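# Lift the outer hanger off the rail and hold it

## Task

There are two hangers on the rail. Remove the one that sits farther from the table's centre and keep it gripped securely in mid-air by a single closed gripper. At the end it must be upright, above the table, away from the rail and touching nothing else. The other hanger must still hang on the rail, ungripped, and the rack must still stand upright and be ungripped. If the rack leans more than a little, the scene stops immediately as a failure. A loose or insecure hold counts as failure.

## Robot and tools

Robot: two 6-joint arms, left_arm and right_arm, each ending in a parallel gripper. The names are labels only and do not match the left or right side of an image.

World frame: the origin is on the table surface midway between the arm bases. +x points out across the table, +z points up, and left_arm is mounted on the +y side. Gripper poses are given in this frame as end_effector_position (metres) and end_effector_quat_wxyz. These printed positions can be inaccurate, especially when the arm is stretched far out. In the gripper's own frame the fingers extend along +z and close along y. The reported position is the point between the pads, roughly 1 cm back from the fingertips.

execute_actions: the argument "actions" is a list that is empty or holds exactly one item. An optional "pictures" boolean asks for camera images.
- {"actions": []} moves nothing. It returns the current state together with images.
- Motion item: {"rows": [...], "steps": n}. rows holds 1 to 15 rows. steps runs from 6 to 15 and defaults to 15. Each row is applied for one control step of 1/30 s. If there are fewer rows than steps, the last row is held for the remaining steps.
- Wait item: {"steps": n}, n up to 300. No new command is sent. It returns after n steps counted from the previous result, and your own thinking time is included in that count.
- A refused call sends nothing to the robot.

Row layout: every row has 14 numbers and covers both arms, even if only one of them moves. Numbers 1-7 are for left_arm: waist, shoulder, elbow, wrist pitch, wrist yaw, wrist roll, grip. Numbers 8-14 are the same seven for right_arm.
- The six joint numbers are absolute target angles in radians, on the same scale as the Joint positions readout. They are not offsets. To keep a joint still, repeat its current reading.
- Stated joint ranges, in column order: waist -2.618 to 3.054, shoulder 0.000 to 3.142, elbow 0.000 to 3.142, wrist pitch -1.571 to 1.571, wrist yaw -1.571 to 1.571, wrist roll -2.094 to 2.094.
- The true limits can differ from these by up to 0.036 either way. A call is refused if a target is more than 0.036 outside a range and also farther out than that joint's current angle.
- A target beyond the real limit is clipped to the limit, and the result then reports "joint sent to its limit". That message can refer to an earlier action that is still running. If the message is absent, that does not prove the joint has more room.
- Grip number: an absolute target for the gripper motor, from +1 (fully open) to -1 (closed). The pads touch each other at about -0.94. Every millimetre of object width raises that value by about 0.0208.
- To squeeze, command a value below the value matching the object's width. The further below, the harder the squeeze, up to a limit of roughly 50-62 N per pad. Parts thinner than about 5 mm get less force.
- Keep sending the same closing value in every later row, or the grip will loosen.

Motion limits:
- Friction can leave a joint up to about 0.031 rad short of its target, so changes smaller than that may not move it at all.
- On each step a joint target is kept close to the measured angle: within 0.202 rad for the waist, 0.258 for the shoulder, 0.238 for the elbow, 0.573 for wrist pitch, and 0.522 for wrist yaw and wrist roll.
- If an arm's targets would place its hand more than 70 mm from where it is now, all of that arm's targets are scaled back toward the current angles. Large moves therefore take several calls.
- Between calls the arms keep heading for the last row sent. They stop once everything has practically stopped moving, or once a step is HELD. After that, only a new action makes them move further.
- Each result is produced 6 steps before its action finishes. Those 6 steps run while you compose the next call.

Reading results:
- The state line lists both gripper poses.
- Joint positions shows six angles per arm plus the gripper opening in metres: 0.093 when fully open, 0 when closed. It reads about the real gap when nothing is between the pads. On a rigid flat object it settles up to about 12 mm below the object's width, and on soft, small or round items lower still.
- Joint velocities gives the rates of the same quantities.
- grip_measured is the motor position on the -1..+1 scale. It barely changes when the pads make contact. Each gripper's reading has a fixed bias of up to about 0.02.
- HELD marks steps on which your row was not sent, in whole or in part.
- "joint command not followed" means the clearance checker changed or blocked joint targets. The rest of the row still ran.
- MOTOR HOT appears at 75 °C. OVER-TEMPERATURE FAULT means an arm has been stopped: for 10 s at 90 °C, or it goes limp and drops its load at 100 °C. Carrying a load heats the motors, so do not hold things longer than you need to.

zoom_image: pass camera (cam_high, cam_low, cam_left_wrist or cam_right_wrist) and region [x0, y0, x1, y1] in pixels of that camera's latest 504x504 image. (0,0) is the top-left corner, and the region can be at most 504 by 504. It returns an enlarged view.

Cameras: the calibration lines give K, distortion and T_world_to_cam for each camera. These can be off by a few degrees and millimetres. Wrist camera poses are computed from joint readings.

finished_scene: pass the current scene number as "scene". This ends the scene permanently and reports whether the task succeeded. Call it only once the hanger is held steadily and clear of everything.

Things to avoid:
- Tipping the rack: any noticeable lean fails the scene immediately.
- Knocking anything off the table.
- Dropping or slipping the hanger, or slamming or shoving objects.
- Letting the two arms collide or press on each other.
- Leaving the rack or the second hanger in a gripper.
Loose objects may sometimes be nudged by an outside disturbance, so check again before finishing.

Each tool is called after "Call:" as name([rows], argument=value, ...), one row to a line, values as JSON.

## Session

Call:
execute_actions(actions=[])

Scene clock: 0.00 s of 4000.00 s.
left_arm: end_effector_position=(+0.3542, +0.2188, +0.4042) grip_measured=+0.994 end_effector_quat_wxyz=(+0.711, +0.004, +0.703, -0.009) | right_arm: end_effector_position=(+0.3263, -0.3370, +0.3945) grip_measured=+1.000 end_effector_quat_wxyz=(+0.699, +0.055, +0.710, -0.063)
Joint positions: left_arm=[ 0.001  1.043  1.043  0.011 -0.005 -0.008  0.093] | right_arm=[ 0.003  1.062  1.038  0.009  0.014 -0.012  0.093]
Joint velocities: left_arm=[ 0.007  0.002 -0.002 -0.007 -0.007 -0.037 -0.001] | right_arm=[ 0.007 -0.022  0.002  0.037 -0.022 -0.051  0.   ]

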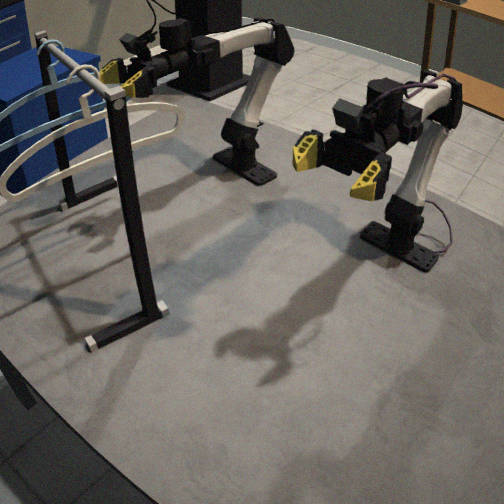

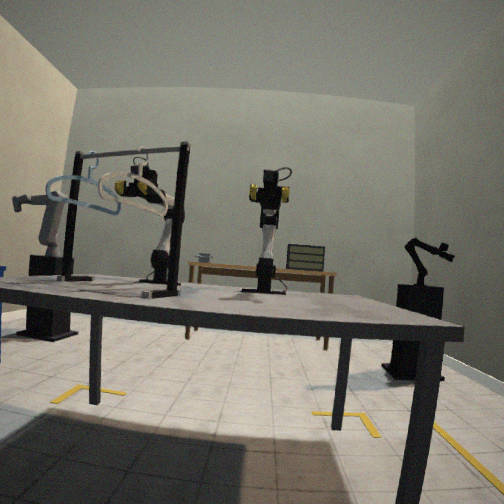

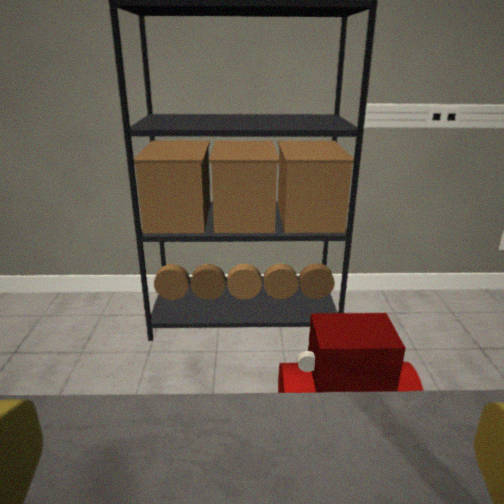

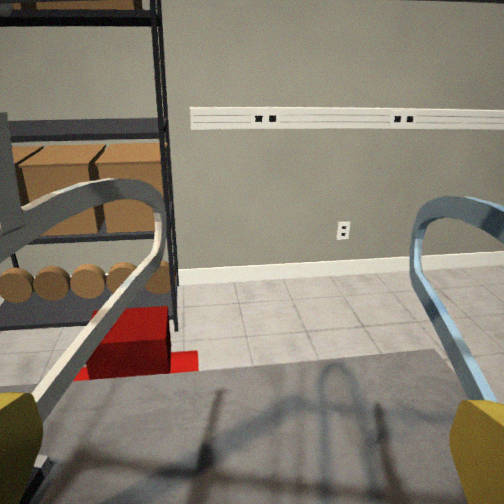

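Call:
zoom_image(camera="cam_high", region=[0, 0, 250, 250])

Call:
zoom_image(camera="cam_low", region=[0, 120, 220, 310])

Region (0, 0, 250, 250) of cam_high's 504x504 image, scaled by 2.016, with more detail than that image has.

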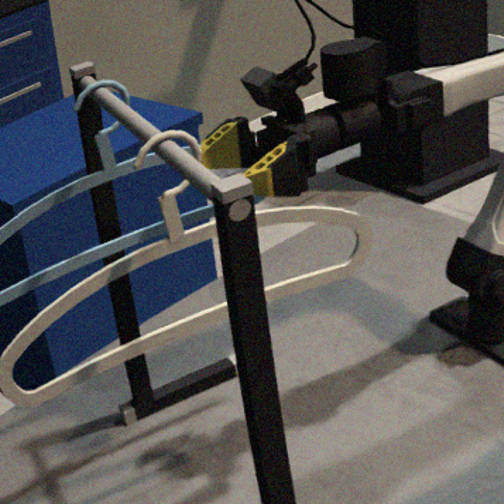

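Region (0, 120, 220, 310) of cam_low's 504x504 image, scaled by 2.291, with more detail than that image has; it fills the top 435 rows of this view, and the rest is white.

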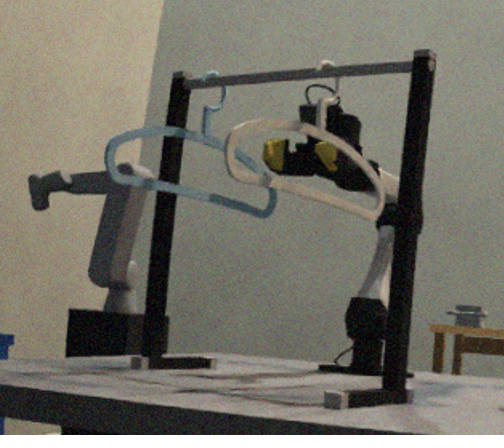

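Call:
execute_actions([
  {"rows": [[0.001,1.043,1.043,0.011,-0.005,-0.008,1, 0.003,0.9,1.2,-0.9,0.014,-0.012,1]], "steps": 15},
])

Call:
execute_actions([
  {"steps": 30},
])

Scene clock: 4.23 s of 4000.00 s.
left_arm: end_effector_position=(+0.3542, +0.2188, +0.4042) grip_measured=+0.994 end_effector_quat_wxyz=(+0.711, +0.004, +0.703, -0.009) | right_arm: end_effector_position=(+0.2372, -0.3232, +0.3601) grip_measured=+1.000 end_effector_quat_wxyz=(+0.556, +0.063, +0.827, -0.052)
Joint positions: left_arm=[ 0.001  1.043  1.043  0.011 -0.005 -0.008  0.093] | right_arm=[ 0.003  0.88   1.202 -0.708  0.014 -0.012  0.093]
Joint velocities: left_arm=[-0.007 -0.007 -0.002  0.037 -0.037 -0.007  0.   ] | right_arm=[ 0.002 -0.002  0.012 -1.165  0.066 -0.022  0.   ]
Steps of this call (steps 1 to 90: nothing new was sent; then 0.93 s passed at rest; steps 91 to 99: the first 9 steps of this action). Readings (joint positions):
91: left_arm=[0.001 1.043 1.043 0.011 -0.005 -0.008] | right_arm=[0.003 1.049 1.066 -0.082 0.014 -0.012]
92: left_arm=[0.001 1.043 1.043 0.011 -0.005 -0.008] | right_arm=[0.003 1.025 1.098 -0.204 0.014 -0.012]
94: left_arm=[0.001 1.043 1.043 0.011 -0.005 -0.008] | right_arm=[0.003 0.957 1.155 -0.410 0.014 -0.012]
98: left_arm=[0.001 1.043 1.043 0.011 -0.005 -0.008] | right_arm=[0.003 0.881 1.202 -0.668 0.014 -0.012]
99: the state above

Scene clock: 5.23 s of 4000.00 s.
left_arm: end_effector_position=(+0.3542, +0.2188, +0.4042) grip_measured=+0.994 end_effector_quat_wxyz=(+0.711, +0.004, +0.703, -0.009) | right_arm: end_effector_position=(+0.2198, -0.3205, +0.3220) grip_measured=+1.000 end_effector_quat_wxyz=(+0.481, +0.065, +0.873, -0.046)
Joint positions: left_arm=[ 0.001  1.043  1.043  0.011 -0.005 -0.008  0.093] | right_arm=[ 0.003  0.886  1.202 -0.878  0.014 -0.012  0.093]
Joint velocities: left_arm=[ 0.002  0.002  0.017  0.007 -0.066 -0.037 -0.   ] | right_arm=[-0.007  0.017  0.002  0.037 -0.022 -0.007  0.   ]
Kept back: nothing.
Steps of this call (steps 1 to 6: the last 6 steps of your previous action; steps 7 to 30: the robot went on to your last target). Readings (joint positions):
1: left_arm=[0.001 1.043 1.043 0.011 -0.005 -0.008] | right_arm=[0.003 0.883 1.202 -0.746 0.014 -0.012]
2: left_arm=[0.001 1.043 1.043 0.011 -0.005 -0.008] | right_arm=[0.003 0.885 1.202 -0.776 0.014 -0.012]
4: left_arm=[0.001 1.043 1.043 0.011 -0.005 -0.008] | right_arm=[0.003 0.886 1.202 -0.818 0.014 -0.012]
8: left_arm=[0.001 1.043 1.043 0.011 -0.005 -0.008] | right_arm=[0.003 0.886 1.202 -0.856 0.014 -0.012]
30: the state above
All arms were judged still, so your last target was given up. Only a new action makes them travel on or press farther. Fingers that are still opening or closing keep moving.

Call:
execute_actions([
  {"rows": [[0.001,1.043,1.043,0.011,-0.005,-0.008,1, 0.003,0.92,1.27,-0.91,0.014,-0.012,1],[0.001,1.043,1.043,0.011,-0.005,-0.008,1, 0.003,0.95,1.34,-0.95,0.014,-0.012,1],[0.001,1.043,1.043,0.011,-0.005,-0.008,1, 0.003,0.99,1.41,-0.99,0.014,-0.012,1],[0.001,1.043,1.043,0.011,-0.005,-0.008,1, 0.003,1.02,1.48,-1.02,0.014,-0.012,1],[0.001,1.043,1.043,0.011,-0.005,-0.008,1, 0.003,1.06,1.55,-1.06,0.014,-0.012,1],[0.001,1.043,1.043,0.011,-0.005,-0.008,1, 0.003,1.09,1.62,-1.10,0.014,-0.012,1],[0.001,1.043,1.043,0.011,-0.005,-0.008,1, 0.003,1.13,1.69,-1.13,0.014,-0.012,1],[0.001,1.043,1.043,0.011,-0.005,-0.008,1, 0.003,1.16,1.76,-1.17,0.014,-0.012,1],[0.001,1.043,1.043,0.011,-0.005,-0.008,1, 0.003,1.20,1.83,-1.21,0.014,-0.012,1],[0.001,1.043,1.043,0.011,-0.005,-0.008,1, 0.003,1.23,1.90,-1.24,0.014,-0.012,1],[0.001,1.043,1.043,0.011,-0.005,-0.008,1, 0.003,1.27,1.97,-1.28,0.014,-0.012,1],[0.001,1.043,1.043,0.011,-0.005,-0.008,1, 0.003,1.30,2.04,-1.32,0.014,-0.012,1],[0.001,1.043,1.043,0.011,-0.005,-0.008,1, 0.003,1.34,2.10,-1.35,0.014,-0.012,1],[0.001,1.043,1.043,0.011,-0.005,-0.008,1, 0.003,1.365,2.143,-1.39,0.014,-0.012,1]], "steps": 15},
])

Call:
execute_actions([
  {"steps": 25},
])

Scene clock: 6.87 s of 4000.00 s.
left_arm: end_effector_position=(+0.3542, +0.2188, +0.4042) grip_measured=+0.994 end_effector_quat_wxyz=(+0.711, +0.004, +0.703, -0.009) | right_arm: end_effector_position=(+0.2401, -0.3236, +0.4246) grip_measured=+1.000 end_effector_quat_wxyz=(+0.517, +0.064, +0.852, -0.049)
Joint positions: left_arm=[ 0.001  1.043  1.043  0.011 -0.005 -0.008  0.093] | right_arm=[ 0.003  1.124  1.706 -1.061  0.014 -0.012  0.093]
Joint velocities: left_arm=[ 0.012  0.017  0.002 -0.066  0.007  0.007  0.   ] | right_arm=[ 0.007  0.965  2.059 -0.755 -0.051 -0.007  0.   ]
Steps of this call (steps 1 to 40: nothing new was sent; steps 41 to 49: the first 9 steps of this action). Readings (joint positions):
41: left_arm=[0.001 1.043 1.043 0.011 -0.005 -0.008] | right_arm=[0.003 0.889 1.210 -0.886 0.014 -0.012]
42: left_arm=[0.001 1.043 1.043 0.011 -0.005 -0.008] | right_arm=[0.003 0.902 1.237 -0.906 0.014 -0.012]
44: left_arm=[0.001 1.043 1.043 0.011 -0.005 -0.008] | right_arm=[0.003 0.955 1.344 -0.953 0.014 -0.012]
48: left_arm=[0.001 1.043 1.043 0.011 -0.005 -0.008] | right_arm=[0.003 1.091 1.634 -1.035 0.014 -0.012]
49: the state above

Scene clock: 7.70 s of 4000.00 s.
left_arm: end_effector_position=(+0.3542, +0.2188, +0.4042) grip_measured=+0.994 end_effector_quat_wxyz=(+0.711, +0.004, +0.703, -0.009) | right_arm: end_effector_position=(+0.2439, -0.3242, +0.4486) grip_measured=+1.000 end_effector_quat_wxyz=(+0.466, +0.066, +0.881, -0.045)
Joint positions: left_arm=[ 0.001  1.043  1.043  0.011 -0.005 -0.008  0.093] | right_arm=[ 0.003  1.35   2.12  -1.367  0.014 -0.012  0.093]
Joint velocities: left_arm=[ 0.017  0.002 -0.022 -0.037  0.007 -0.037  0.   ] | right_arm=[ 0.002 -0.027  0.002 -0.007 -0.007 -0.007  0.   ]
Kept back: nothing.
Steps of this call (steps 1 to 6: the last 6 steps of your previous action; steps 7 to 25: the robot went on to your last target). Readings (joint positions):
1: left_arm=[0.001 1.043 1.043 0.011 -0.005 -0.008] | right_arm=[0.003 1.157 1.777 -1.088 0.014 -0.012]
2: left_arm=[0.001 1.043 1.043 0.011 -0.005 -0.008] | right_arm=[0.003 1.191 1.848 -1.118 0.014 -0.012]
4: left_arm=[0.001 1.043 1.043 0.011 -0.005 -0.008] | right_arm=[0.003 1.259 1.986 -1.182 0.014 -0.012]
8: left_arm=[0.001 1.043 1.043 0.011 -0.005 -0.008] | right_arm=[0.003 1.336 2.118 -1.269 0.014 -0.012]
25: the state above

Call:
execute_actions([
  {"rows": [[0.001,1.043,1.043,0.011,-0.005,-0.008,1, -0.04,1.365,2.143,-1.39,-0.02,-0.012,1],[0.001,1.043,1.043,0.011,-0.005,-0.008,1, -0.08,1.365,2.143,-1.39,-0.05,-0.012,1],[0.001,1.043,1.043,0.011,-0.005,-0.008,1, -0.13,1.365,2.143,-1.39,-0.08,-0.012,1],[0.001,1.043,1.043,0.011,-0.005,-0.008,1, -0.18,1.365,2.143,-1.39,-0.11,-0.012,1],[0.001,1.043,1.043,0.011,-0.005,-0.008,1, -0.23,1.365,2.143,-1.39,-0.14,-0.012,1],[0.001,1.043,1.043,0.011,-0.005,-0.008,1, -0.28,1.365,2.143,-1.39,-0.18,-0.012,1],[0.001,1.043,1.043,0.011,-0.005,-0.008,1, -0.33,1.365,2.143,-1.39,-0.21,-0.012,1],[0.001,1.043,1.043,0.011,-0.005,-0.008,1, -0.38,1.365,2.143,-1.39,-0.25,-0.012,1],[0.001,1.043,1.043,0.011,-0.005,-0.008,1, -0.43,1.365,2.143,-1.39,-0.28,-0.012,1],[0.001,1.043,1.043,0.011,-0.005,-0.008,1, -0.48,1.365,2.143,-1.39,-0.32,-0.012,1],[0.001,1.043,1.043,0.011,-0.005,-0.008,1, -0.52,1.365,2.143,-1.39,-0.35,-0.012,1],[0.001,1.043,1.043,0.011,-0.005,-0.008,1, -0.56,1.365,2.143,-1.39,-0.38,-0.012,1]], "steps": 15},
])

Call:
execute_actions([
  {"steps": 25},
], pictures=true)

Scene clock: 8.77 s of 4000.00 s.
left_arm: end_effector_position=(+0.3542, +0.2188, +0.4042) grip_measured=+0.994 end_effector_quat_wxyz=(+0.711, +0.004, +0.703, -0.009) | right_arm: end_effector_position=(+0.2221, -0.3953, +0.4495) grip_measured=+1.000 end_effector_quat_wxyz=(+0.468, +0.178, +0.864, -0.051)
Joint positions: left_arm=[ 0.001  1.043  1.043  0.011 -0.005 -0.008  0.093] | right_arm=[-0.346  1.35   2.12  -1.368 -0.157 -0.012  0.093]
Joint velocities: left_arm=[ 0.002 -0.017 -0.002 -0.051 -0.037 -0.022  0.   ] | right_arm=[-1.394  0.017 -0.002  0.051 -0.667 -0.022  0.   ]
Steps of this call (steps 1 to 23: the robot went on to your last target; steps 24 to 32: the first 9 steps of this action). Readings (joint positions):
24: left_arm=[0.001 1.043 1.043 0.011 -0.005 -0.008] | right_arm=[-0.004 1.350 2.120 -1.368 0.007 -0.012]
25: left_arm=[0.001 1.043 1.043 0.011 -0.005 -0.008] | right_arm=[-0.024 1.350 2.120 -1.368 -0.006 -0.012]
27: left_arm=[0.001 1.043 1.043 0.011 -0.005 -0.008] | right_arm=[-0.099 1.350 2.120 -1.368 -0.038 -0.012]
31: left_arm=[0.001 1.043 1.043 0.011 -0.005 -0.008] | right_arm=[-0.296 1.350 2.120 -1.368 -0.129 -0.012]
32: the state above

Scene clock: 9.60 s of 4000.00 s.
left_arm: end_effector_position=(+0.3542, +0.2188, +0.4042) grip_measured=+0.994 end_effector_quat_wxyz=(+0.711, +0.004, +0.703, -0.009) | right_arm: end_effector_position=(+0.2089, -0.4165, +0.4548) grip_measured=+1.000 end_effector_quat_wxyz=(+0.488, +0.215, +0.846, -0.009)
Joint positions: left_arm=[ 0.001  1.043  1.043  0.011 -0.005 -0.008  0.093] | right_arm=[-0.551  1.35   2.12  -1.368 -0.372 -0.012  0.093]
Joint velocities: left_arm=[-0.007  0.002  0.002 -0.007  0.022  0.051 -0.001] | right_arm=[ 0.002  0.037 -0.002  0.037  0.022  0.037  0.   ]
Kept back: nothing.
Steps of this call (steps 1 to 6: the last 6 steps of your previous action; steps 7 to 25: the robot went on to your last target). Readings (joint positions):
1: left_arm=[0.001 1.043 1.043 0.011 -0.005 -0.008] | right_arm=[-0.396 1.350 2.120 -1.368 -0.187 -0.012]
2: left_arm=[0.001 1.043 1.043 0.011 -0.005 -0.008] | right_arm=[-0.444 1.350 2.120 -1.368 -0.216 -0.012]
4: left_arm=[0.001 1.043 1.043 0.011 -0.005 -0.008] | right_arm=[-0.522 1.350 2.120 -1.368 -0.268 -0.012]
8: left_arm=[0.001 1.043 1.043 0.011 -0.005 -0.008] | right_arm=[-0.551 1.350 2.120 -1.368 -0.326 -0.012]
25: the state above
camera_calibration (this result's frames):
cam_right_wrist: T_world_to_cam=[[-0.372305, -0.909363, -0.1856, -0.218725], [-0.743206, 0.411889, -0.52725, 0.605707], [0.555909, -0.0583591, -0.829192, 0.320719], [0, 0, 0, 1]] pos_world=[0.190442, -0.429668, 0.544702]

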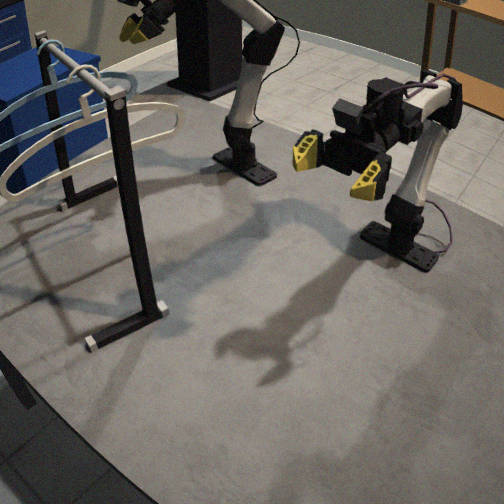

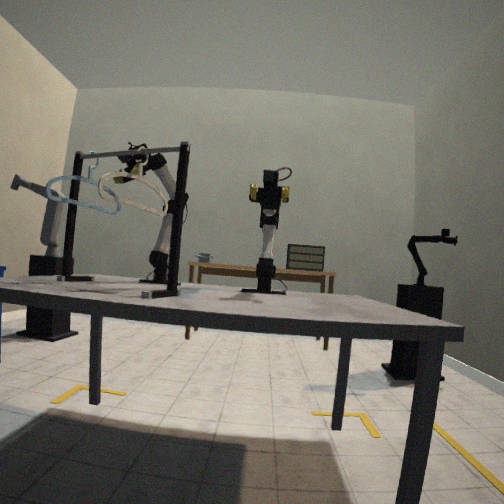

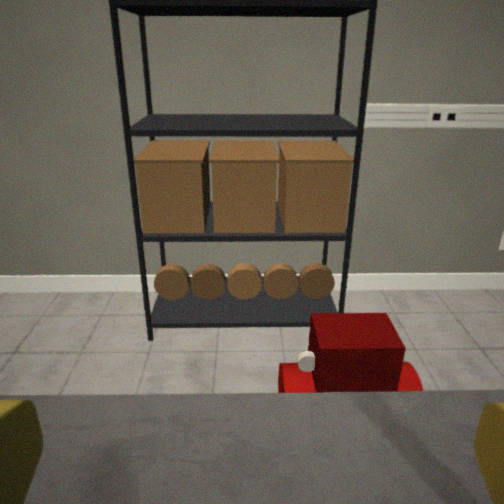

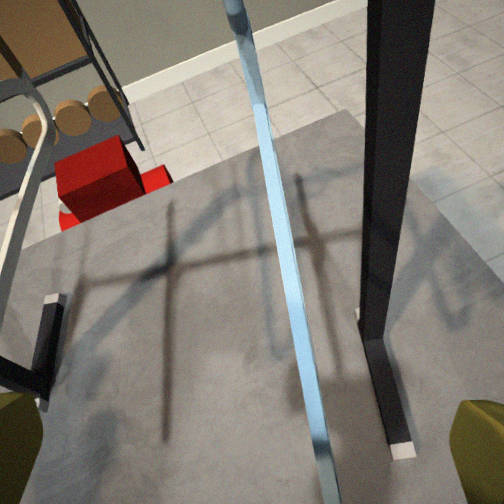

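Call:
execute_actions([
  {"rows": [[0.001,1.043,1.043,0.011,-0.005,-0.008,1, -0.54,1.37,2.09,-1.33,-0.36,-0.04,1],[0.001,1.043,1.043,0.011,-0.005,-0.008,1, -0.53,1.38,2.06,-1.29,-0.35,-0.07,1],[0.001,1.043,1.043,0.011,-0.005,-0.008,1, -0.52,1.39,2.03,-1.25,-0.34,-0.10,1],[0.001,1.043,1.043,0.011,-0.005,-0.008,1, -0.51,1.40,2.00,-1.21,-0.33,-0.13,1],[0.001,1.043,1.043,0.011,-0.005,-0.008,1, -0.50,1.41,1.97,-1.17,-0.32,-0.16,1],[0.001,1.043,1.043,0.011,-0.005,-0.008,1, -0.49,1.42,1.94,-1.13,-0.31,-0.19,1],[0.001,1.043,1.043,0.011,-0.005,-0.008,1, -0.48,1.43,1.91,-1.09,-0.31,-0.21,1],[0.001,1.043,1.043,0.011,-0.005,-0.008,1, -0.47,1.44,1.88,-1.05,-0.30,-0.22,1],[0.001,1.043,1.043,0.011,-0.005,-0.008,1, -0.465,1.44,1.86,-1.02,-0.30,-0.22,1]], "steps": 15},
])

Call:
execute_actions([
  {"steps": 20},
], pictures=true)

Scene clock: 11.17 s of 4000.00 s.
left_arm: end_effector_position=(+0.3542, +0.2188, +0.4042) grip_measured=+0.994 end_effector_quat_wxyz=(+0.711, +0.004, +0.703, -0.009) | right_arm: end_effector_position=(+0.2598, -0.4387, +0.4183) grip_measured=+1.000 end_effector_quat_wxyz=(+0.478, +0.139, +0.866, -0.041)
Joint positions: left_arm=[ 0.001  1.043  1.043  0.011 -0.005 -0.008  0.093] | right_arm=[-0.485  1.395  1.937 -1.148 -0.332 -0.15   0.093]
Joint velocities: left_arm=[ 0.002 -0.007 -0.012  0.007 -0.037  0.022 -0.002] | right_arm=[ 0.232  0.437 -0.857  0.916  0.11  -0.344  0.   ]
Steps of this call (steps 1 to 15: the robot went on to your last target; steps 16 to 38: nothing new was sent; steps 39 to 47: the first 9 steps of this action). Readings (joint positions):
39: left_arm=[0.001 1.043 1.043 0.011 -0.005 -0.008] | right_arm=[-0.551 1.350 2.120 -1.365 -0.372 -0.015]
40: left_arm=[0.001 1.043 1.043 0.011 -0.005 -0.008] | right_arm=[-0.548 1.350 2.114 -1.351 -0.369 -0.023]
42: left_arm=[0.001 1.043 1.043 0.011 -0.005 -0.008] | right_arm=[-0.533 1.350 2.081 -1.304 -0.361 -0.052]
46: left_arm=[0.001 1.043 1.043 0.011 -0.005 -0.008] | right_arm=[-0.494 1.381 1.967 -1.181 -0.337 -0.133]
47: the state above

Scene clock: 11.83 s of 4000.00 s.
left_arm: end_effector_position=(+0.3542, +0.2188, +0.4042) grip_measured=+0.994 end_effector_quat_wxyz=(+0.711, +0.004, +0.703, -0.009) | right_arm: end_effector_position=(+0.2888, -0.4593, +0.3984) grip_measured=+1.000 end_effector_quat_wxyz=(+0.477, +0.111, +0.870, -0.064)
Joint positions: left_arm=[ 0.001  1.043  1.043  0.011 -0.005 -0.008  0.093] | right_arm=[-0.473  1.45   1.872 -1.022 -0.309 -0.211  0.093]
Joint velocities: left_arm=[ 0.012  0.012  0.012  0.007 -0.022  0.081 -0.001] | right_arm=[-0.017 -0.002 -0.012 -0.007 -0.022 -0.007  0.   ]
Kept back: nothing.
Steps of this call (steps 1 to 6: the last 6 steps of your previous action; steps 7 to 20: the robot went on to your last target). Readings (joint positions):
1: left_arm=[0.001 1.043 1.043 0.011 -0.005 -0.008] | right_arm=[-0.479 1.411 1.912 -1.122 -0.327 -0.162]
2: left_arm=[0.001 1.043 1.043 0.011 -0.005 -0.008] | right_arm=[-0.475 1.426 1.895 -1.104 -0.324 -0.172]
4: left_arm=[0.001 1.043 1.043 0.011 -0.005 -0.008] | right_arm=[-0.473 1.448 1.876 -1.079 -0.317 -0.187]
8: left_arm=[0.001 1.043 1.043 0.011 -0.005 -0.008] | right_arm=[-0.473 1.451 1.872 -1.047 -0.311 -0.201]
20: the state above
camera_calibration (this result's frames):
cam_right_wrist: T_world_to_cam=[[-0.25413, -0.967051, 0.0152084, -0.378963], [-0.820056, 0.207111, -0.533492, 0.583579], [0.512764, -0.148048, -0.845669, 0.204899], [0, 0, 0, 1]] pos_world=[0.277197, -0.457007, 0.490374]

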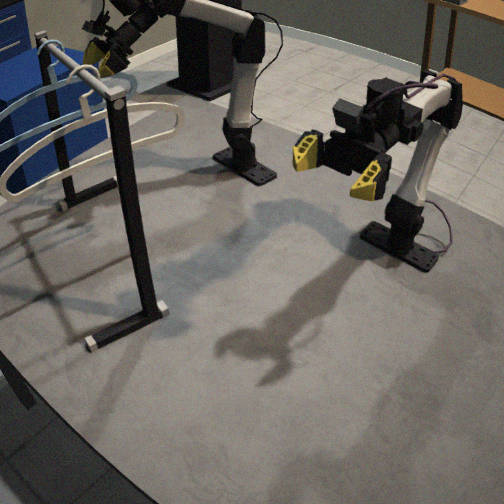

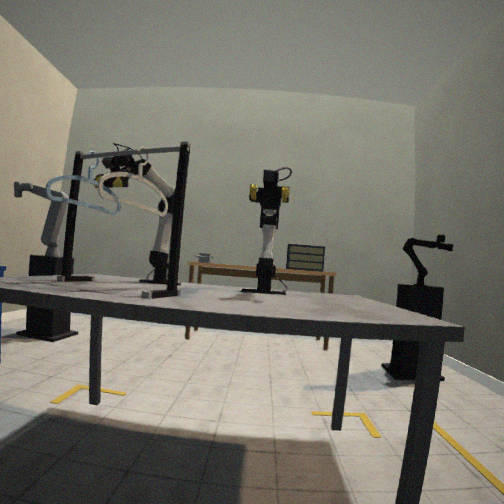

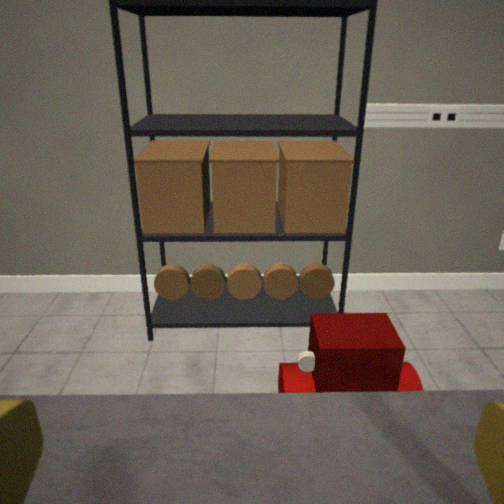

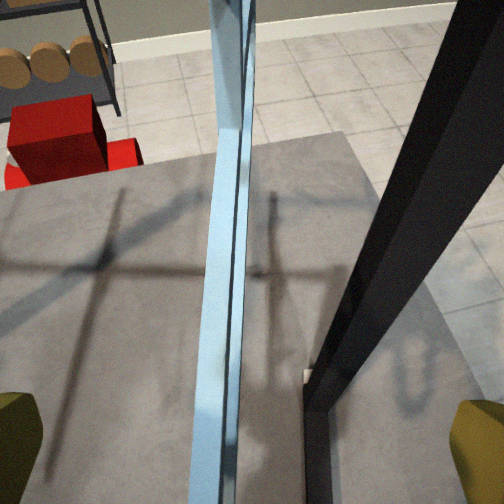

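Call:
execute_actions([
  {"rows": [[0.001,1.043,1.043,0.011,-0.005,-0.008,1, -0.455,1.44,1.84,-1.0,-0.30,-0.21,1],[0.001,1.043,1.043,0.011,-0.005,-0.008,1, -0.445,1.435,1.81,-0.98,-0.29,-0.21,1],[0.001,1.043,1.043,0.011,-0.005,-0.008,1, -0.435,1.43,1.78,-0.95,-0.29,-0.21,1],[0.001,1.043,1.043,0.011,-0.005,-0.008,1, -0.428,1.425,1.75,-0.93,-0.28,-0.20,1],[0.001,1.043,1.043,0.011,-0.005,-0.008,1, -0.428,1.42,1.72,-0.90,-0.28,-0.20,1],[0.001,1.043,1.043,0.011,-0.005,-0.008,1, -0.428,1.415,1.70,-0.885,-0.28,-0.20,1]], "steps": 15},
])

Call:
execute_actions([
  {"steps": 20},
], pictures=true)

Scene clock: 12.90 s of 4000.00 s.
left_arm: end_effector_position=(+0.3542, +0.2188, +0.4042) grip_measured=+0.994 end_effector_quat_wxyz=(+0.711, +0.004, +0.703, -0.009) | right_arm: end_effector_position=(+0.3013, -0.4528, +0.3680) grip_measured=+1.000 end_effector_quat_wxyz=(+0.467, +0.101, +0.877, -0.056)
Joint positions: left_arm=[ 0.001  1.043  1.043  0.011 -0.005 -0.008  0.093] | right_arm=[-0.435  1.425  1.727 -0.923 -0.294 -0.209  0.093]
Joint velocities: left_arm=[-0.002 -0.002  0.007  0.022 -0.051  0.066  0.   ] | right_arm=[-0.012  0.012 -0.242  0.095  0.007  0.022  0.   ]
Steps of this call (steps 1 to 15: the robot went on to your last target; steps 16 to 23: nothing new was sent; steps 24 to 32: the first 9 steps of this action). Readings (joint positions):
24: left_arm=[0.001 1.043 1.043 0.011 -0.005 -0.008] | right_arm=[-0.472 1.450 1.872 -1.019 -0.308 -0.212]
25: left_arm=[0.001 1.043 1.043 0.011 -0.005 -0.008] | right_arm=[-0.467 1.448 1.866 -1.009 -0.305 -0.212]
27: left_arm=[0.001 1.043 1.043 0.011 -0.005 -0.008] | right_arm=[-0.451 1.438 1.828 -0.977 -0.301 -0.211]
31: left_arm=[0.001 1.043 1.043 0.011 -0.005 -0.008] | right_arm=[-0.435 1.425 1.738 -0.928 -0.296 -0.210]
32: the state above

Scene clock: 13.57 s of 4000.00 s.
left_arm: end_effector_position=(+0.3542, +0.2188, +0.4042) grip_measured=+0.994 end_effector_quat_wxyz=(+0.711, +0.004, +0.703, -0.009) | right_arm: end_effector_position=(+0.3051, -0.4564, +0.3727) grip_measured=+1.000 end_effector_quat_wxyz=(+0.479, +0.100, +0.870, -0.065)
Joint positions: left_arm=[ 0.001  1.043  1.043  0.011 -0.005 -0.008  0.093] | right_arm=[-0.435  1.425  1.722 -0.886 -0.289 -0.208  0.093]
Joint velocities: left_arm=[-0.012 -0.007 -0.007 -0.037  0.007 -0.022  0.   ] | right_arm=[-0.002 -0.007 -0.002 -0.007 -0.037  0.022  0.   ]
Kept back: nothing.
Steps of this call (steps 1 to 6: the last 6 steps of your previous action; steps 7 to 20: the robot went on to your last target). Readings (joint positions):
1: left_arm=[0.001 1.043 1.043 0.011 -0.005 -0.008] | right_arm=[-0.435 1.425 1.723 -0.921 -0.292 -0.209]
2: left_arm=[0.001 1.043 1.043 0.011 -0.005 -0.008] | right_arm=[-0.435 1.425 1.722 -0.917 -0.291 -0.209]
4: left_arm=[0.001 1.043 1.043 0.011 -0.005 -0.008] | right_arm=[-0.435 1.425 1.722 -0.905 -0.290 -0.209]
8: left_arm=[0.001 1.043 1.043 0.011 -0.005 -0.008] | right_arm=[-0.435 1.425 1.722 -0.893 -0.289 -0.208]
20: the state above
camera_calibration (this result's frames):
cam_right_wrist: T_world_to_cam=[[-0.234648, -0.971713, 0.0267385, -0.384057], [-0.822771, 0.183883, -0.537805, 0.574499], [0.517676, -0.148195, -0.842645, 0.17254], [0, 0, 0, 1]] pos_world=[0.293243, -0.453264, 0.464628]

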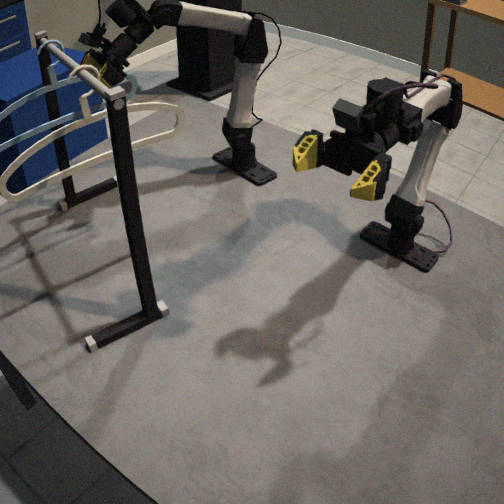

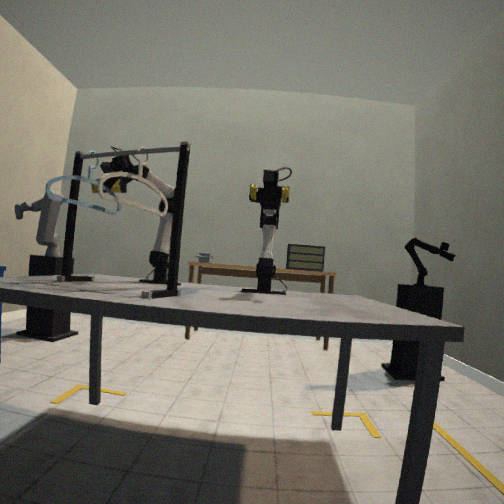

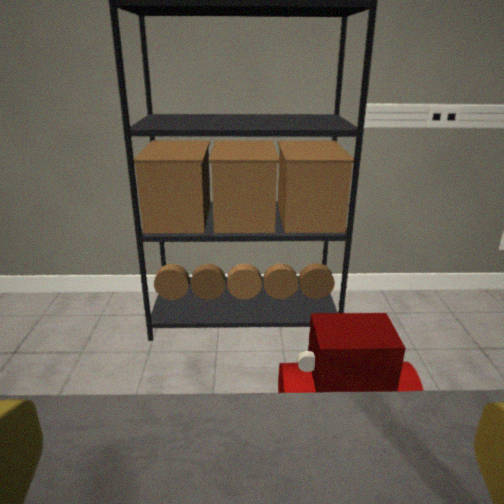

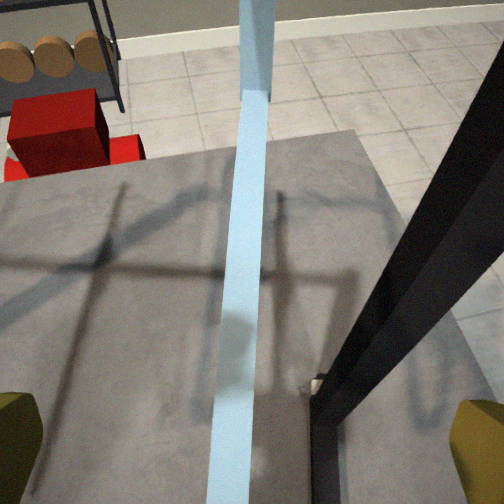

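Call:
execute_actions([
  {"rows": [[0.001,1.043,1.043,0.011,-0.005,-0.008,1, -0.42,1.415,1.70,-0.885,-0.28,-0.20,0.6],[0.001,1.043,1.043,0.011,-0.005,-0.008,1, -0.42,1.415,1.70,-0.885,-0.28,-0.20,0.2],[0.001,1.043,1.043,0.011,-0.005,-0.008,1, -0.42,1.415,1.70,-0.885,-0.28,-0.20,-0.2],[0.001,1.043,1.043,0.011,-0.005,-0.008,1, -0.42,1.415,1.70,-0.885,-0.28,-0.20,-0.5],[0.001,1.043,1.043,0.011,-0.005,-0.008,1, -0.42,1.415,1.70,-0.885,-0.28,-0.20,-0.6],[0.001,1.043,1.043,0.011,-0.005,-0.008,1, -0.42,1.415,1.70,-0.885,-0.28,-0.20,-0.65]], "steps": 15},
])

Call:
execute_actions([
  {"steps": 20},
], pictures=true)

Scene clock: 14.53 s of 4000.00 s.
left_arm: end_effector_position=(+0.3542, +0.2188, +0.4042) grip_measured=+0.994 end_effector_quat_wxyz=(+0.711, +0.004, +0.703, -0.009) | right_arm: end_effector_position=(+0.3064, -0.4541, +0.3728) grip_measured=-0.646 end_effector_quat_wxyz=(+0.479, +0.097, +0.870, -0.063)
Joint positions: left_arm=[ 0.001  1.043  1.043  0.011 -0.005 -0.008  0.093] | right_arm=[-0.428  1.425  1.722 -0.885 -0.288 -0.208  0.014]
Joint velocities: left_arm=[-0.002 -0.002 -0.007 -0.022  0.022 -0.037  0.001] | right_arm=[-0.007 -0.022 -0.002  0.022  0.007  0.007 -0.003]
Steps of this call (steps 1 to 15: the robot went on to your last target; steps 16 to 20: nothing new was sent; steps 21 to 29: the first 9 steps of this action). Readings (joint positions):
21: left_arm=[0.001 1.043 1.043 0.011 -0.005 -0.008] | right_arm=[-0.434 1.425 1.722 -0.885 -0.288 -0.208]
22: left_arm=[0.001 1.043 1.043 0.011 -0.005 -0.008] | right_arm=[-0.432 1.425 1.722 -0.885 -0.288 -0.208]
24: left_arm=[0.001 1.043 1.043 0.011 -0.005 -0.008] | right_arm=[-0.429 1.425 1.722 -0.885 -0.288 -0.208]
28: left_arm=[0.001 1.043 1.043 0.011 -0.005 -0.008] | right_arm=[-0.428 1.425 1.722 -0.885 -0.288 -0.208]
29: the state above

Scene clock: 15.20 s of 4000.00 s.
left_arm: end_effector_position=(+0.3542, +0.2188, +0.4042) grip_measured=+0.994 end_effector_quat_wxyz=(+0.711, +0.004, +0.703, -0.009) | right_arm: end_effector_position=(+0.3064, -0.4541, +0.3728) grip_measured=-0.647 end_effector_quat_wxyz=(+0.479, +0.097, +0.870, -0.063)
Joint positions: left_arm=[ 0.001  1.043  1.043  0.011 -0.005 -0.008  0.093] | right_arm=[-0.428  1.425  1.722 -0.885 -0.288 -0.208  0.014]
Joint velocities: left_arm=[-0.007 -0.002  0.002 -0.051 -0.037  0.022 -0.001] | right_arm=[-0.007  0.002  0.002 -0.007  0.007 -0.022 -0.001]
Kept back: nothing.
Steps of this call (steps 1 to 6: the last 6 steps of your previous action; steps 7 to 15: the robot went on to your last target; steps 16 to 20: nothing new was sent). Readings (joint positions):
1: left_arm=[0.001 1.043 1.043 0.011 -0.005 -0.008] | right_arm=[-0.428 1.425 1.722 -0.885 -0.288 -0.208]
2: left_arm=[0.001 1.043 1.043 0.011 -0.005 -0.008] | right_arm=[-0.428 1.425 1.722 -0.885 -0.288 -0.208]
4: left_arm=[0.001 1.043 1.043 0.011 -0.005 -0.008] | right_arm=[-0.428 1.425 1.722 -0.885 -0.288 -0.208]
8: left_arm=[0.001 1.043 1.043 0.011 -0.005 -0.008] | right_arm=[-0.428 1.425 1.722 -0.885 -0.288 -0.208]
20: the state above
All arms were judged still, so your last target was given up. Only a new action makes them travel on or press farther. Fingers that are still opening or closing keep moving.
camera_calibration (this result's frames):
cam_right_wrist: T_world_to_cam=[[-0.228284, -0.973218, 0.0270695, -0.384241], [-0.82385, 0.178282, -0.53804, 0.573003], [0.518805, -0.145127, -0.842484, 0.173283], [0, 0, 0, 1]] pos_world=[0.294452, -0.450958, 0.464689]

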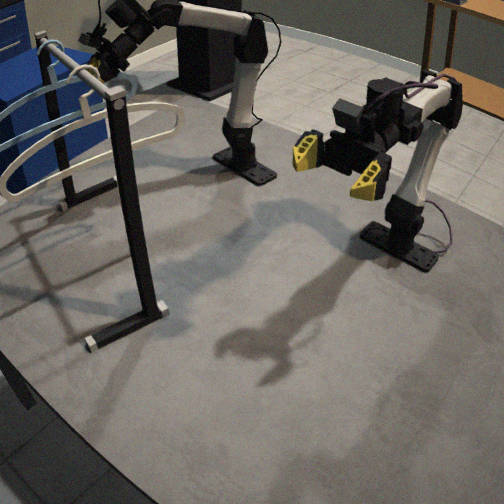

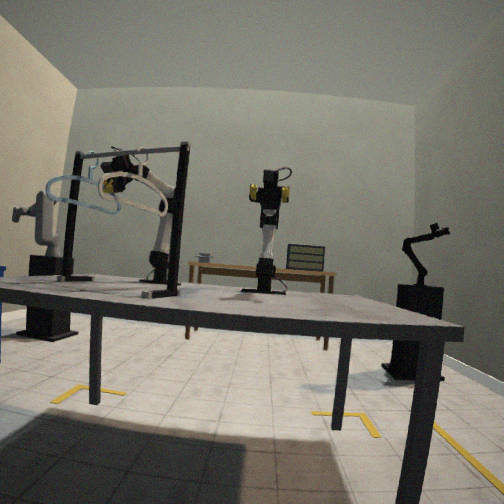

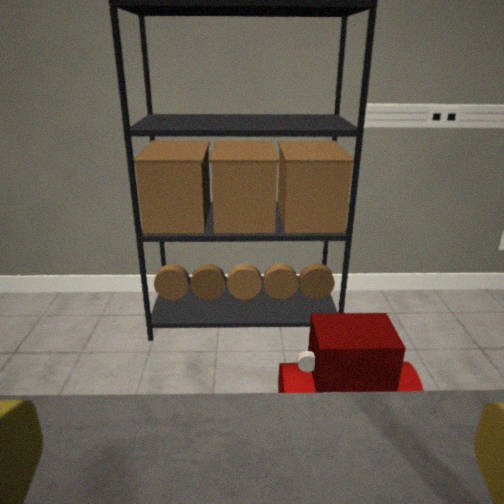

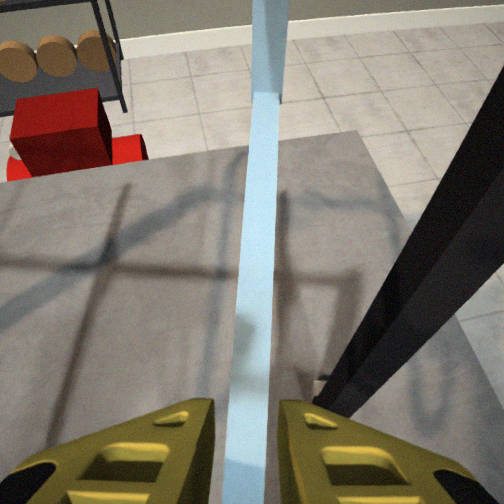

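Call:
execute_actions([
  {"rows": [[0.001,1.043,1.043,0.011,-0.005,-0.008,1, -0.405,1.415,1.675,-0.885,-0.245,-0.18,-0.6]], "steps": 15},
])

Call:
execute_actions([
  {"rows": [[0.001,1.043,1.043,0.011,-0.005,-0.008,1, -0.405,1.415,1.675,-0.885,-0.245,-0.18,-0.7],[0.001,1.043,1.043,0.011,-0.005,-0.008,1, -0.405,1.415,1.675,-0.885,-0.245,-0.18,-0.75],[0.001,1.043,1.043,0.011,-0.005,-0.008,1, -0.405,1.415,1.675,-0.885,-0.245,-0.18,-0.8],[0.001,1.043,1.043,0.011,-0.005,-0.008,1, -0.405,1.415,1.675,-0.885,-0.245,-0.18,-0.9],[0.001,1.043,1.043,0.011,-0.005,-0.008,1, -0.405,1.415,1.675,-0.885,-0.245,-0.18,-1]], "steps": 15},
], pictures=true)

Call:
zoom_image(camera="cam_high", region=[0, 0, 160, 160])

Scene clock: 16.10 s of 4000.00 s.
left_arm: end_effector_position=(+0.3542, +0.2188, +0.4042) grip_measured=+0.994 end_effector_quat_wxyz=(+0.711, +0.004, +0.703, -0.009) | right_arm: end_effector_position=(+0.3075, -0.4536, +0.3651) grip_measured=-0.603 end_effector_quat_wxyz=(+0.470, +0.106, +0.874, -0.065)
Joint positions: left_arm=[ 0.001  1.043  1.043  0.011 -0.005 -0.008  0.093] | right_arm=[-0.413  1.425  1.703 -0.882 -0.258 -0.191  0.016]
Joint velocities: left_arm=[ 0.002 -0.012 -0.007 -0.037  0.007 -0.007  0.001] | right_arm=[-0.002 -0.002 -0.017  0.037  0.051 -0.007 -0.001]
Steps of this call (steps 1 to 18: nothing new was sent; steps 19 to 27: the first 9 steps of this action). Readings (joint positions):
19: left_arm=[0.001 1.043 1.043 0.011 -0.005 -0.008] | right_arm=[-0.426 1.425 1.719 -0.884 -0.282 -0.205]
20: left_arm=[0.001 1.043 1.043 0.011 -0.005 -0.008] | right_arm=[-0.421 1.425 1.715 -0.882 -0.276 -0.201]
22: left_arm=[0.001 1.043 1.043 0.011 -0.005 -0.008] | right_arm=[-0.415 1.425 1.708 -0.882 -0.268 -0.197]
26: left_arm=[0.001 1.043 1.043 0.011 -0.005 -0.008] | right_arm=[-0.413 1.425 1.703 -0.882 -0.260 -0.191]
27: the state above

Scene clock: 16.60 s of 4000.00 s.
left_arm: end_effector_position=(+0.3542, +0.2188, +0.4042) grip_measured=+0.994 end_effector_quat_wxyz=(+0.711, +0.004, +0.703, -0.009) | right_arm: end_effector_position=(+0.3072, -0.4545, +0.3650) grip_measured=-0.967 end_effector_quat_wxyz=(+0.470, +0.110, +0.873, -0.067)
Joint positions: left_arm=[ 0.001  1.043  1.043  0.011 -0.005 -0.008  0.093] | right_arm=[-0.413  1.425  1.703 -0.882 -0.253 -0.187  0.   ]
Joint velocities: left_arm=[-0.002 -0.007 -0.012 -0.007  0.022 -0.081 -0.   ] | right_arm=[ 0.002  0.002 -0.002  0.022 -0.022  0.007  0.   ]
Steps of this call (steps 1 to 6: the last 6 steps of your previous action; steps 7 to 15: the first 9 steps of this action). Readings (joint positions):
7: left_arm=[0.001 1.043 1.043 0.011 -0.005 -0.008] | right_arm=[-0.413 1.425 1.703 -0.882 -0.254 -0.189]
8: left_arm=[0.001 1.043 1.043 0.011 -0.005 -0.008] | right_arm=[-0.413 1.425 1.703 -0.882 -0.254 -0.189]
10: left_arm=[0.001 1.043 1.043 0.011 -0.005 -0.008] | right_arm=[-0.413 1.425 1.703 -0.882 -0.253 -0.188]
14: left_arm=[0.001 1.043 1.043 0.011 -0.005 -0.008] | right_arm=[-0.413 1.425 1.703 -0.882 -0.253 -0.187]
15: the state above
camera_calibration (this result's frames):
cam_right_wrist: T_world_to_cam=[[-0.253076, -0.967171, 0.0230665, -0.372397], [-0.828837, 0.204458, -0.520794, 0.57668], [0.49898, -0.150919, -0.853371, 0.173652], [0, 0, 0, 1]] pos_world=[0.29708, -0.451871, 0.457111]

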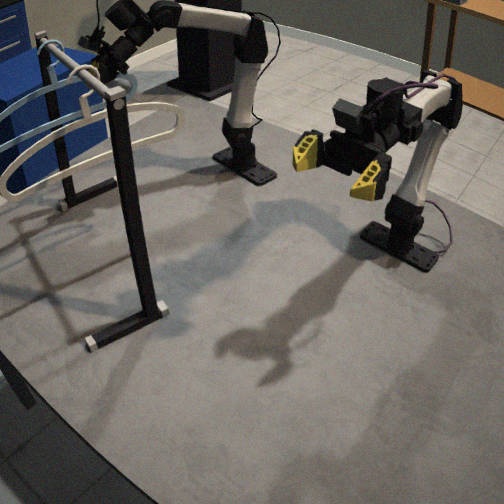

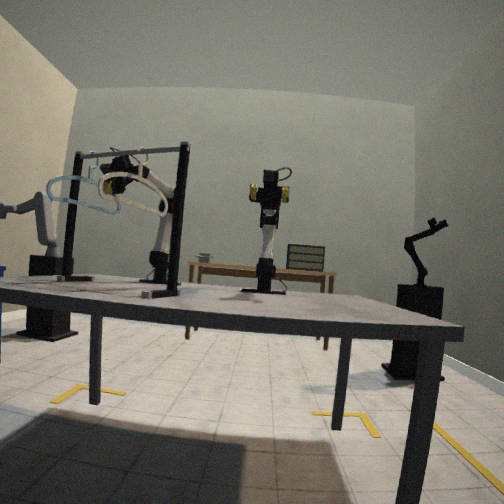

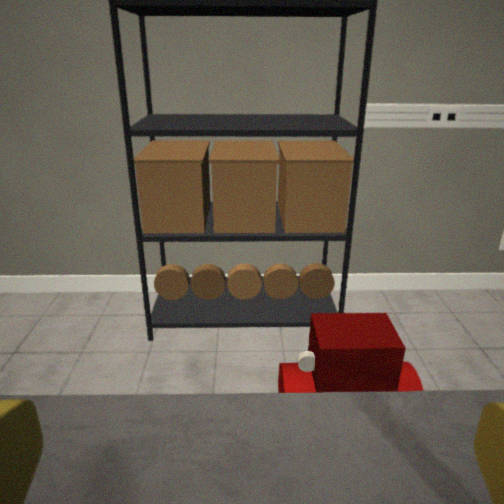

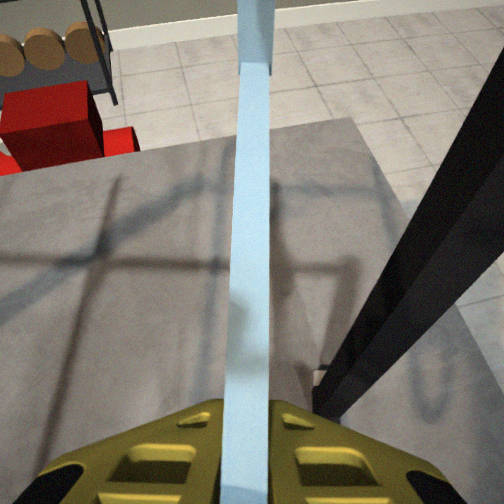

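Region (0, 0, 160, 160) of cam_high's 504x504 image, scaled by 3.150, with more detail than that image has.

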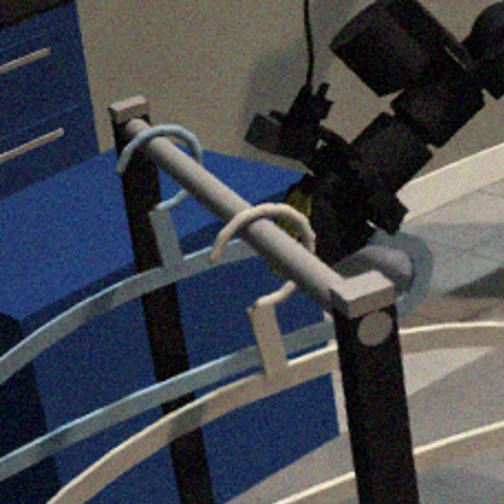

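Call:
execute_actions([
  {"rows": [[0.001,1.043,1.043,0.011,-0.005,-0.008,1, -0.41,1.43,1.73,-0.91,-0.25,-0.185,-1],[0.001,1.043,1.043,0.011,-0.005,-0.008,1, -0.41,1.435,1.745,-0.92,-0.25,-0.185,-1],[0.001,1.043,1.043,0.011,-0.005,-0.008,1, -0.41,1.44,1.76,-0.93,-0.25,-0.185,-1],[0.001,1.043,1.043,0.011,-0.005,-0.008,1, -0.41,1.445,1.775,-0.94,-0.25,-0.185,-1],[0.001,1.043,1.043,0.011,-0.005,-0.008,1, -0.41,1.45,1.79,-0.95,-0.25,-0.185,-1],[0.001,1.043,1.043,0.011,-0.005,-0.008,1, -0.41,1.455,1.805,-0.96,-0.25,-0.185,-1],[0.001,1.043,1.043,0.011,-0.005,-0.008,1, -0.41,1.46,1.82,-0.97,-0.25,-0.185,-1],[0.001,1.043,1.043,0.011,-0.005,-0.008,1, -0.41,1.465,1.835,-0.98,-0.25,-0.185,-1],[0.001,1.043,1.043,0.011,-0.005,-0.008,1, -0.41,1.47,1.85,-0.99,-0.25,-0.185,-1],[0.001,1.043,1.043,0.011,-0.005,-0.008,1, -0.41,1.475,1.865,-1.0,-0.25,-0.185,-1],[0.001,1.043,1.043,0.011,-0.005,-0.008,1, -0.41,1.48,1.88,-1.01,-0.25,-0.185,-1]], "steps": 15},
])

Call:
execute_actions([
  {"steps": 20},
], pictures=true)

Call:
zoom_image(camera="cam_high", region=[0, 0, 160, 160])

Call:
zoom_image(camera="cam_low", region=[40, 130, 160, 220])

Scene clock: 17.67 s of 4000.00 s.
left_arm: end_effector_position=(+0.3542, +0.2188, +0.4042) grip_measured=+0.994 end_effector_quat_wxyz=(+0.711, +0.004, +0.703, -0.009) | right_arm: end_effector_position=(+0.3032, -0.4519, +0.3837) grip_measured=-0.967 end_effector_quat_wxyz=(+0.472, +0.109, +0.872, -0.068)
Joint positions: left_arm=[ 0.001  1.043  1.043  0.011 -0.005 -0.008  0.093] | right_arm=[-0.413  1.444  1.801 -0.955 -0.253 -0.187  0.   ]
Joint velocities: left_arm=[-0.007  0.007  0.002  0.037 -0.022 -0.051 -0.   ] | right_arm=[-0.017  0.095  0.462 -0.344 -0.007  0.022  0.   ]
Steps of this call (steps 1 to 6: the last 6 steps of your previous action; steps 7 to 15: the robot went on to your last target; steps 16 to 23: nothing new was sent; steps 24 to 32: the first 9 steps of this action). Readings (joint positions):
24: left_arm=[0.001 1.043 1.043 0.011 -0.005 -0.008] | right_arm=[-0.413 1.425 1.703 -0.882 -0.253 -0.187]
25: left_arm=[0.001 1.043 1.043 0.011 -0.005 -0.008] | right_arm=[-0.413 1.425 1.707 -0.886 -0.253 -0.187]
27: left_arm=[0.001 1.043 1.043 0.011 -0.005 -0.008] | right_arm=[-0.413 1.428 1.726 -0.905 -0.253 -0.187]
31: left_arm=[0.001 1.043 1.043 0.011 -0.005 -0.008] | right_arm=[-0.413 1.440 1.785 -0.945 -0.253 -0.187]
32: the state above

Scene clock: 18.33 s of 4000.00 s.
left_arm: end_effector_position=(+0.3542, +0.2188, +0.4042) grip_measured=+0.994 end_effector_quat_wxyz=(+0.711, +0.004, +0.703, -0.009) | right_arm: end_effector_position=(+0.2994, -0.4495, +0.3894) grip_measured=-0.967 end_effector_quat_wxyz=(+0.466, +0.111, +0.876, -0.065)
Joint positions: left_arm=[ 0.001  1.043  1.043  0.011 -0.005 -0.008  0.093] | right_arm=[-0.413  1.458  1.856 -1.012 -0.253 -0.187  0.   ]
Joint velocities: left_arm=[-0.002 -0.017  0.012 -0.007  0.051 -0.022 -0.001] | right_arm=[-0.012 -0.007 -0.002 -0.022 -0.022 -0.022  0.   ]
Kept back: nothing.
Steps of this call (steps 1 to 6: the last 6 steps of your previous action; steps 7 to 20: the robot went on to your last target). Readings (joint positions):
1: left_arm=[0.001 1.043 1.043 0.011 -0.005 -0.008] | right_arm=[-0.413 1.448 1.816 -0.964 -0.253 -0.187]
2: left_arm=[0.001 1.043 1.043 0.011 -0.005 -0.008] | right_arm=[-0.413 1.453 1.832 -0.972 -0.253 -0.187]
4: left_arm=[0.001 1.043 1.043 0.011 -0.005 -0.008] | right_arm=[-0.413 1.458 1.851 -0.982 -0.253 -0.187]
8: left_arm=[0.001 1.043 1.043 0.011 -0.005 -0.008] | right_arm=[-0.413 1.458 1.856 -0.997 -0.253 -0.187]
20: the state above
camera_calibration (this result's frames):
cam_right_wrist: T_world_to_cam=[[-0.25289, -0.967291, 0.0198887, -0.368992], [-0.833318, 0.207328, -0.512441, 0.581331], [0.491556, -0.146165, -0.858492, 0.205461], [0, 0, 0, 1]] pos_world=[0.290124, -0.447417, 0.481623]

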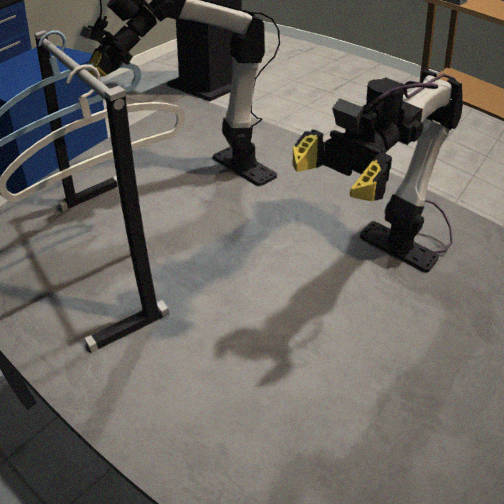

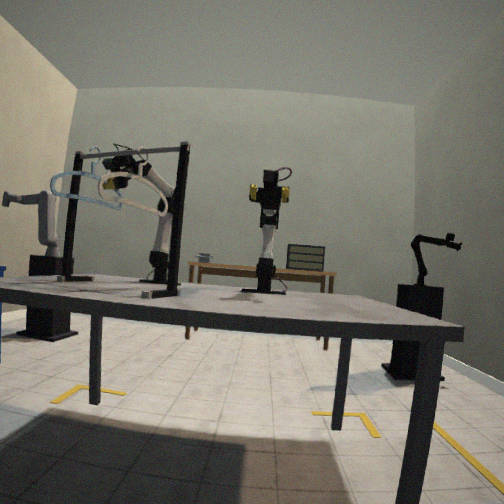

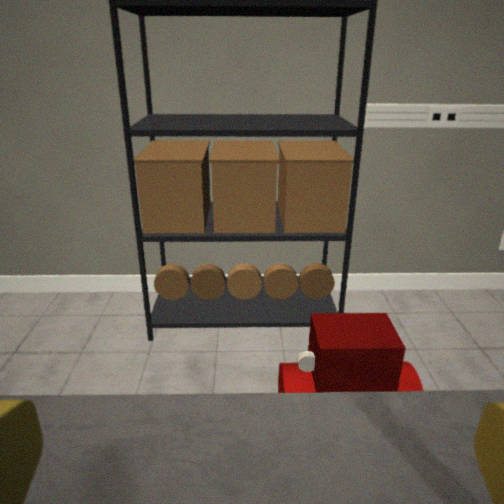

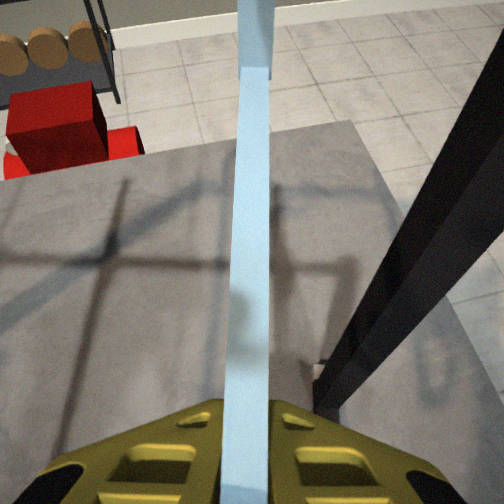

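Region (0, 0, 160, 160) of cam_high's 504x504 image, scaled by 3.150, with more detail than that image has.

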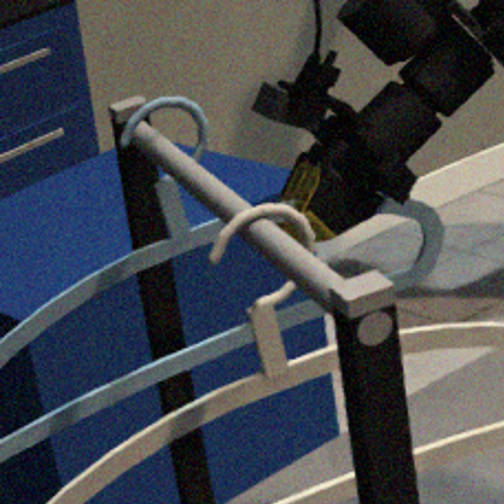

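Region (40, 130, 160, 220) of cam_low's 504x504 image, scaled by 4.200, with more detail than that image has; it fills the top 378 rows of this view, and the rest is white.

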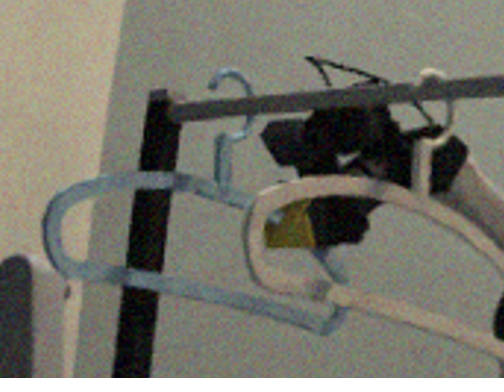

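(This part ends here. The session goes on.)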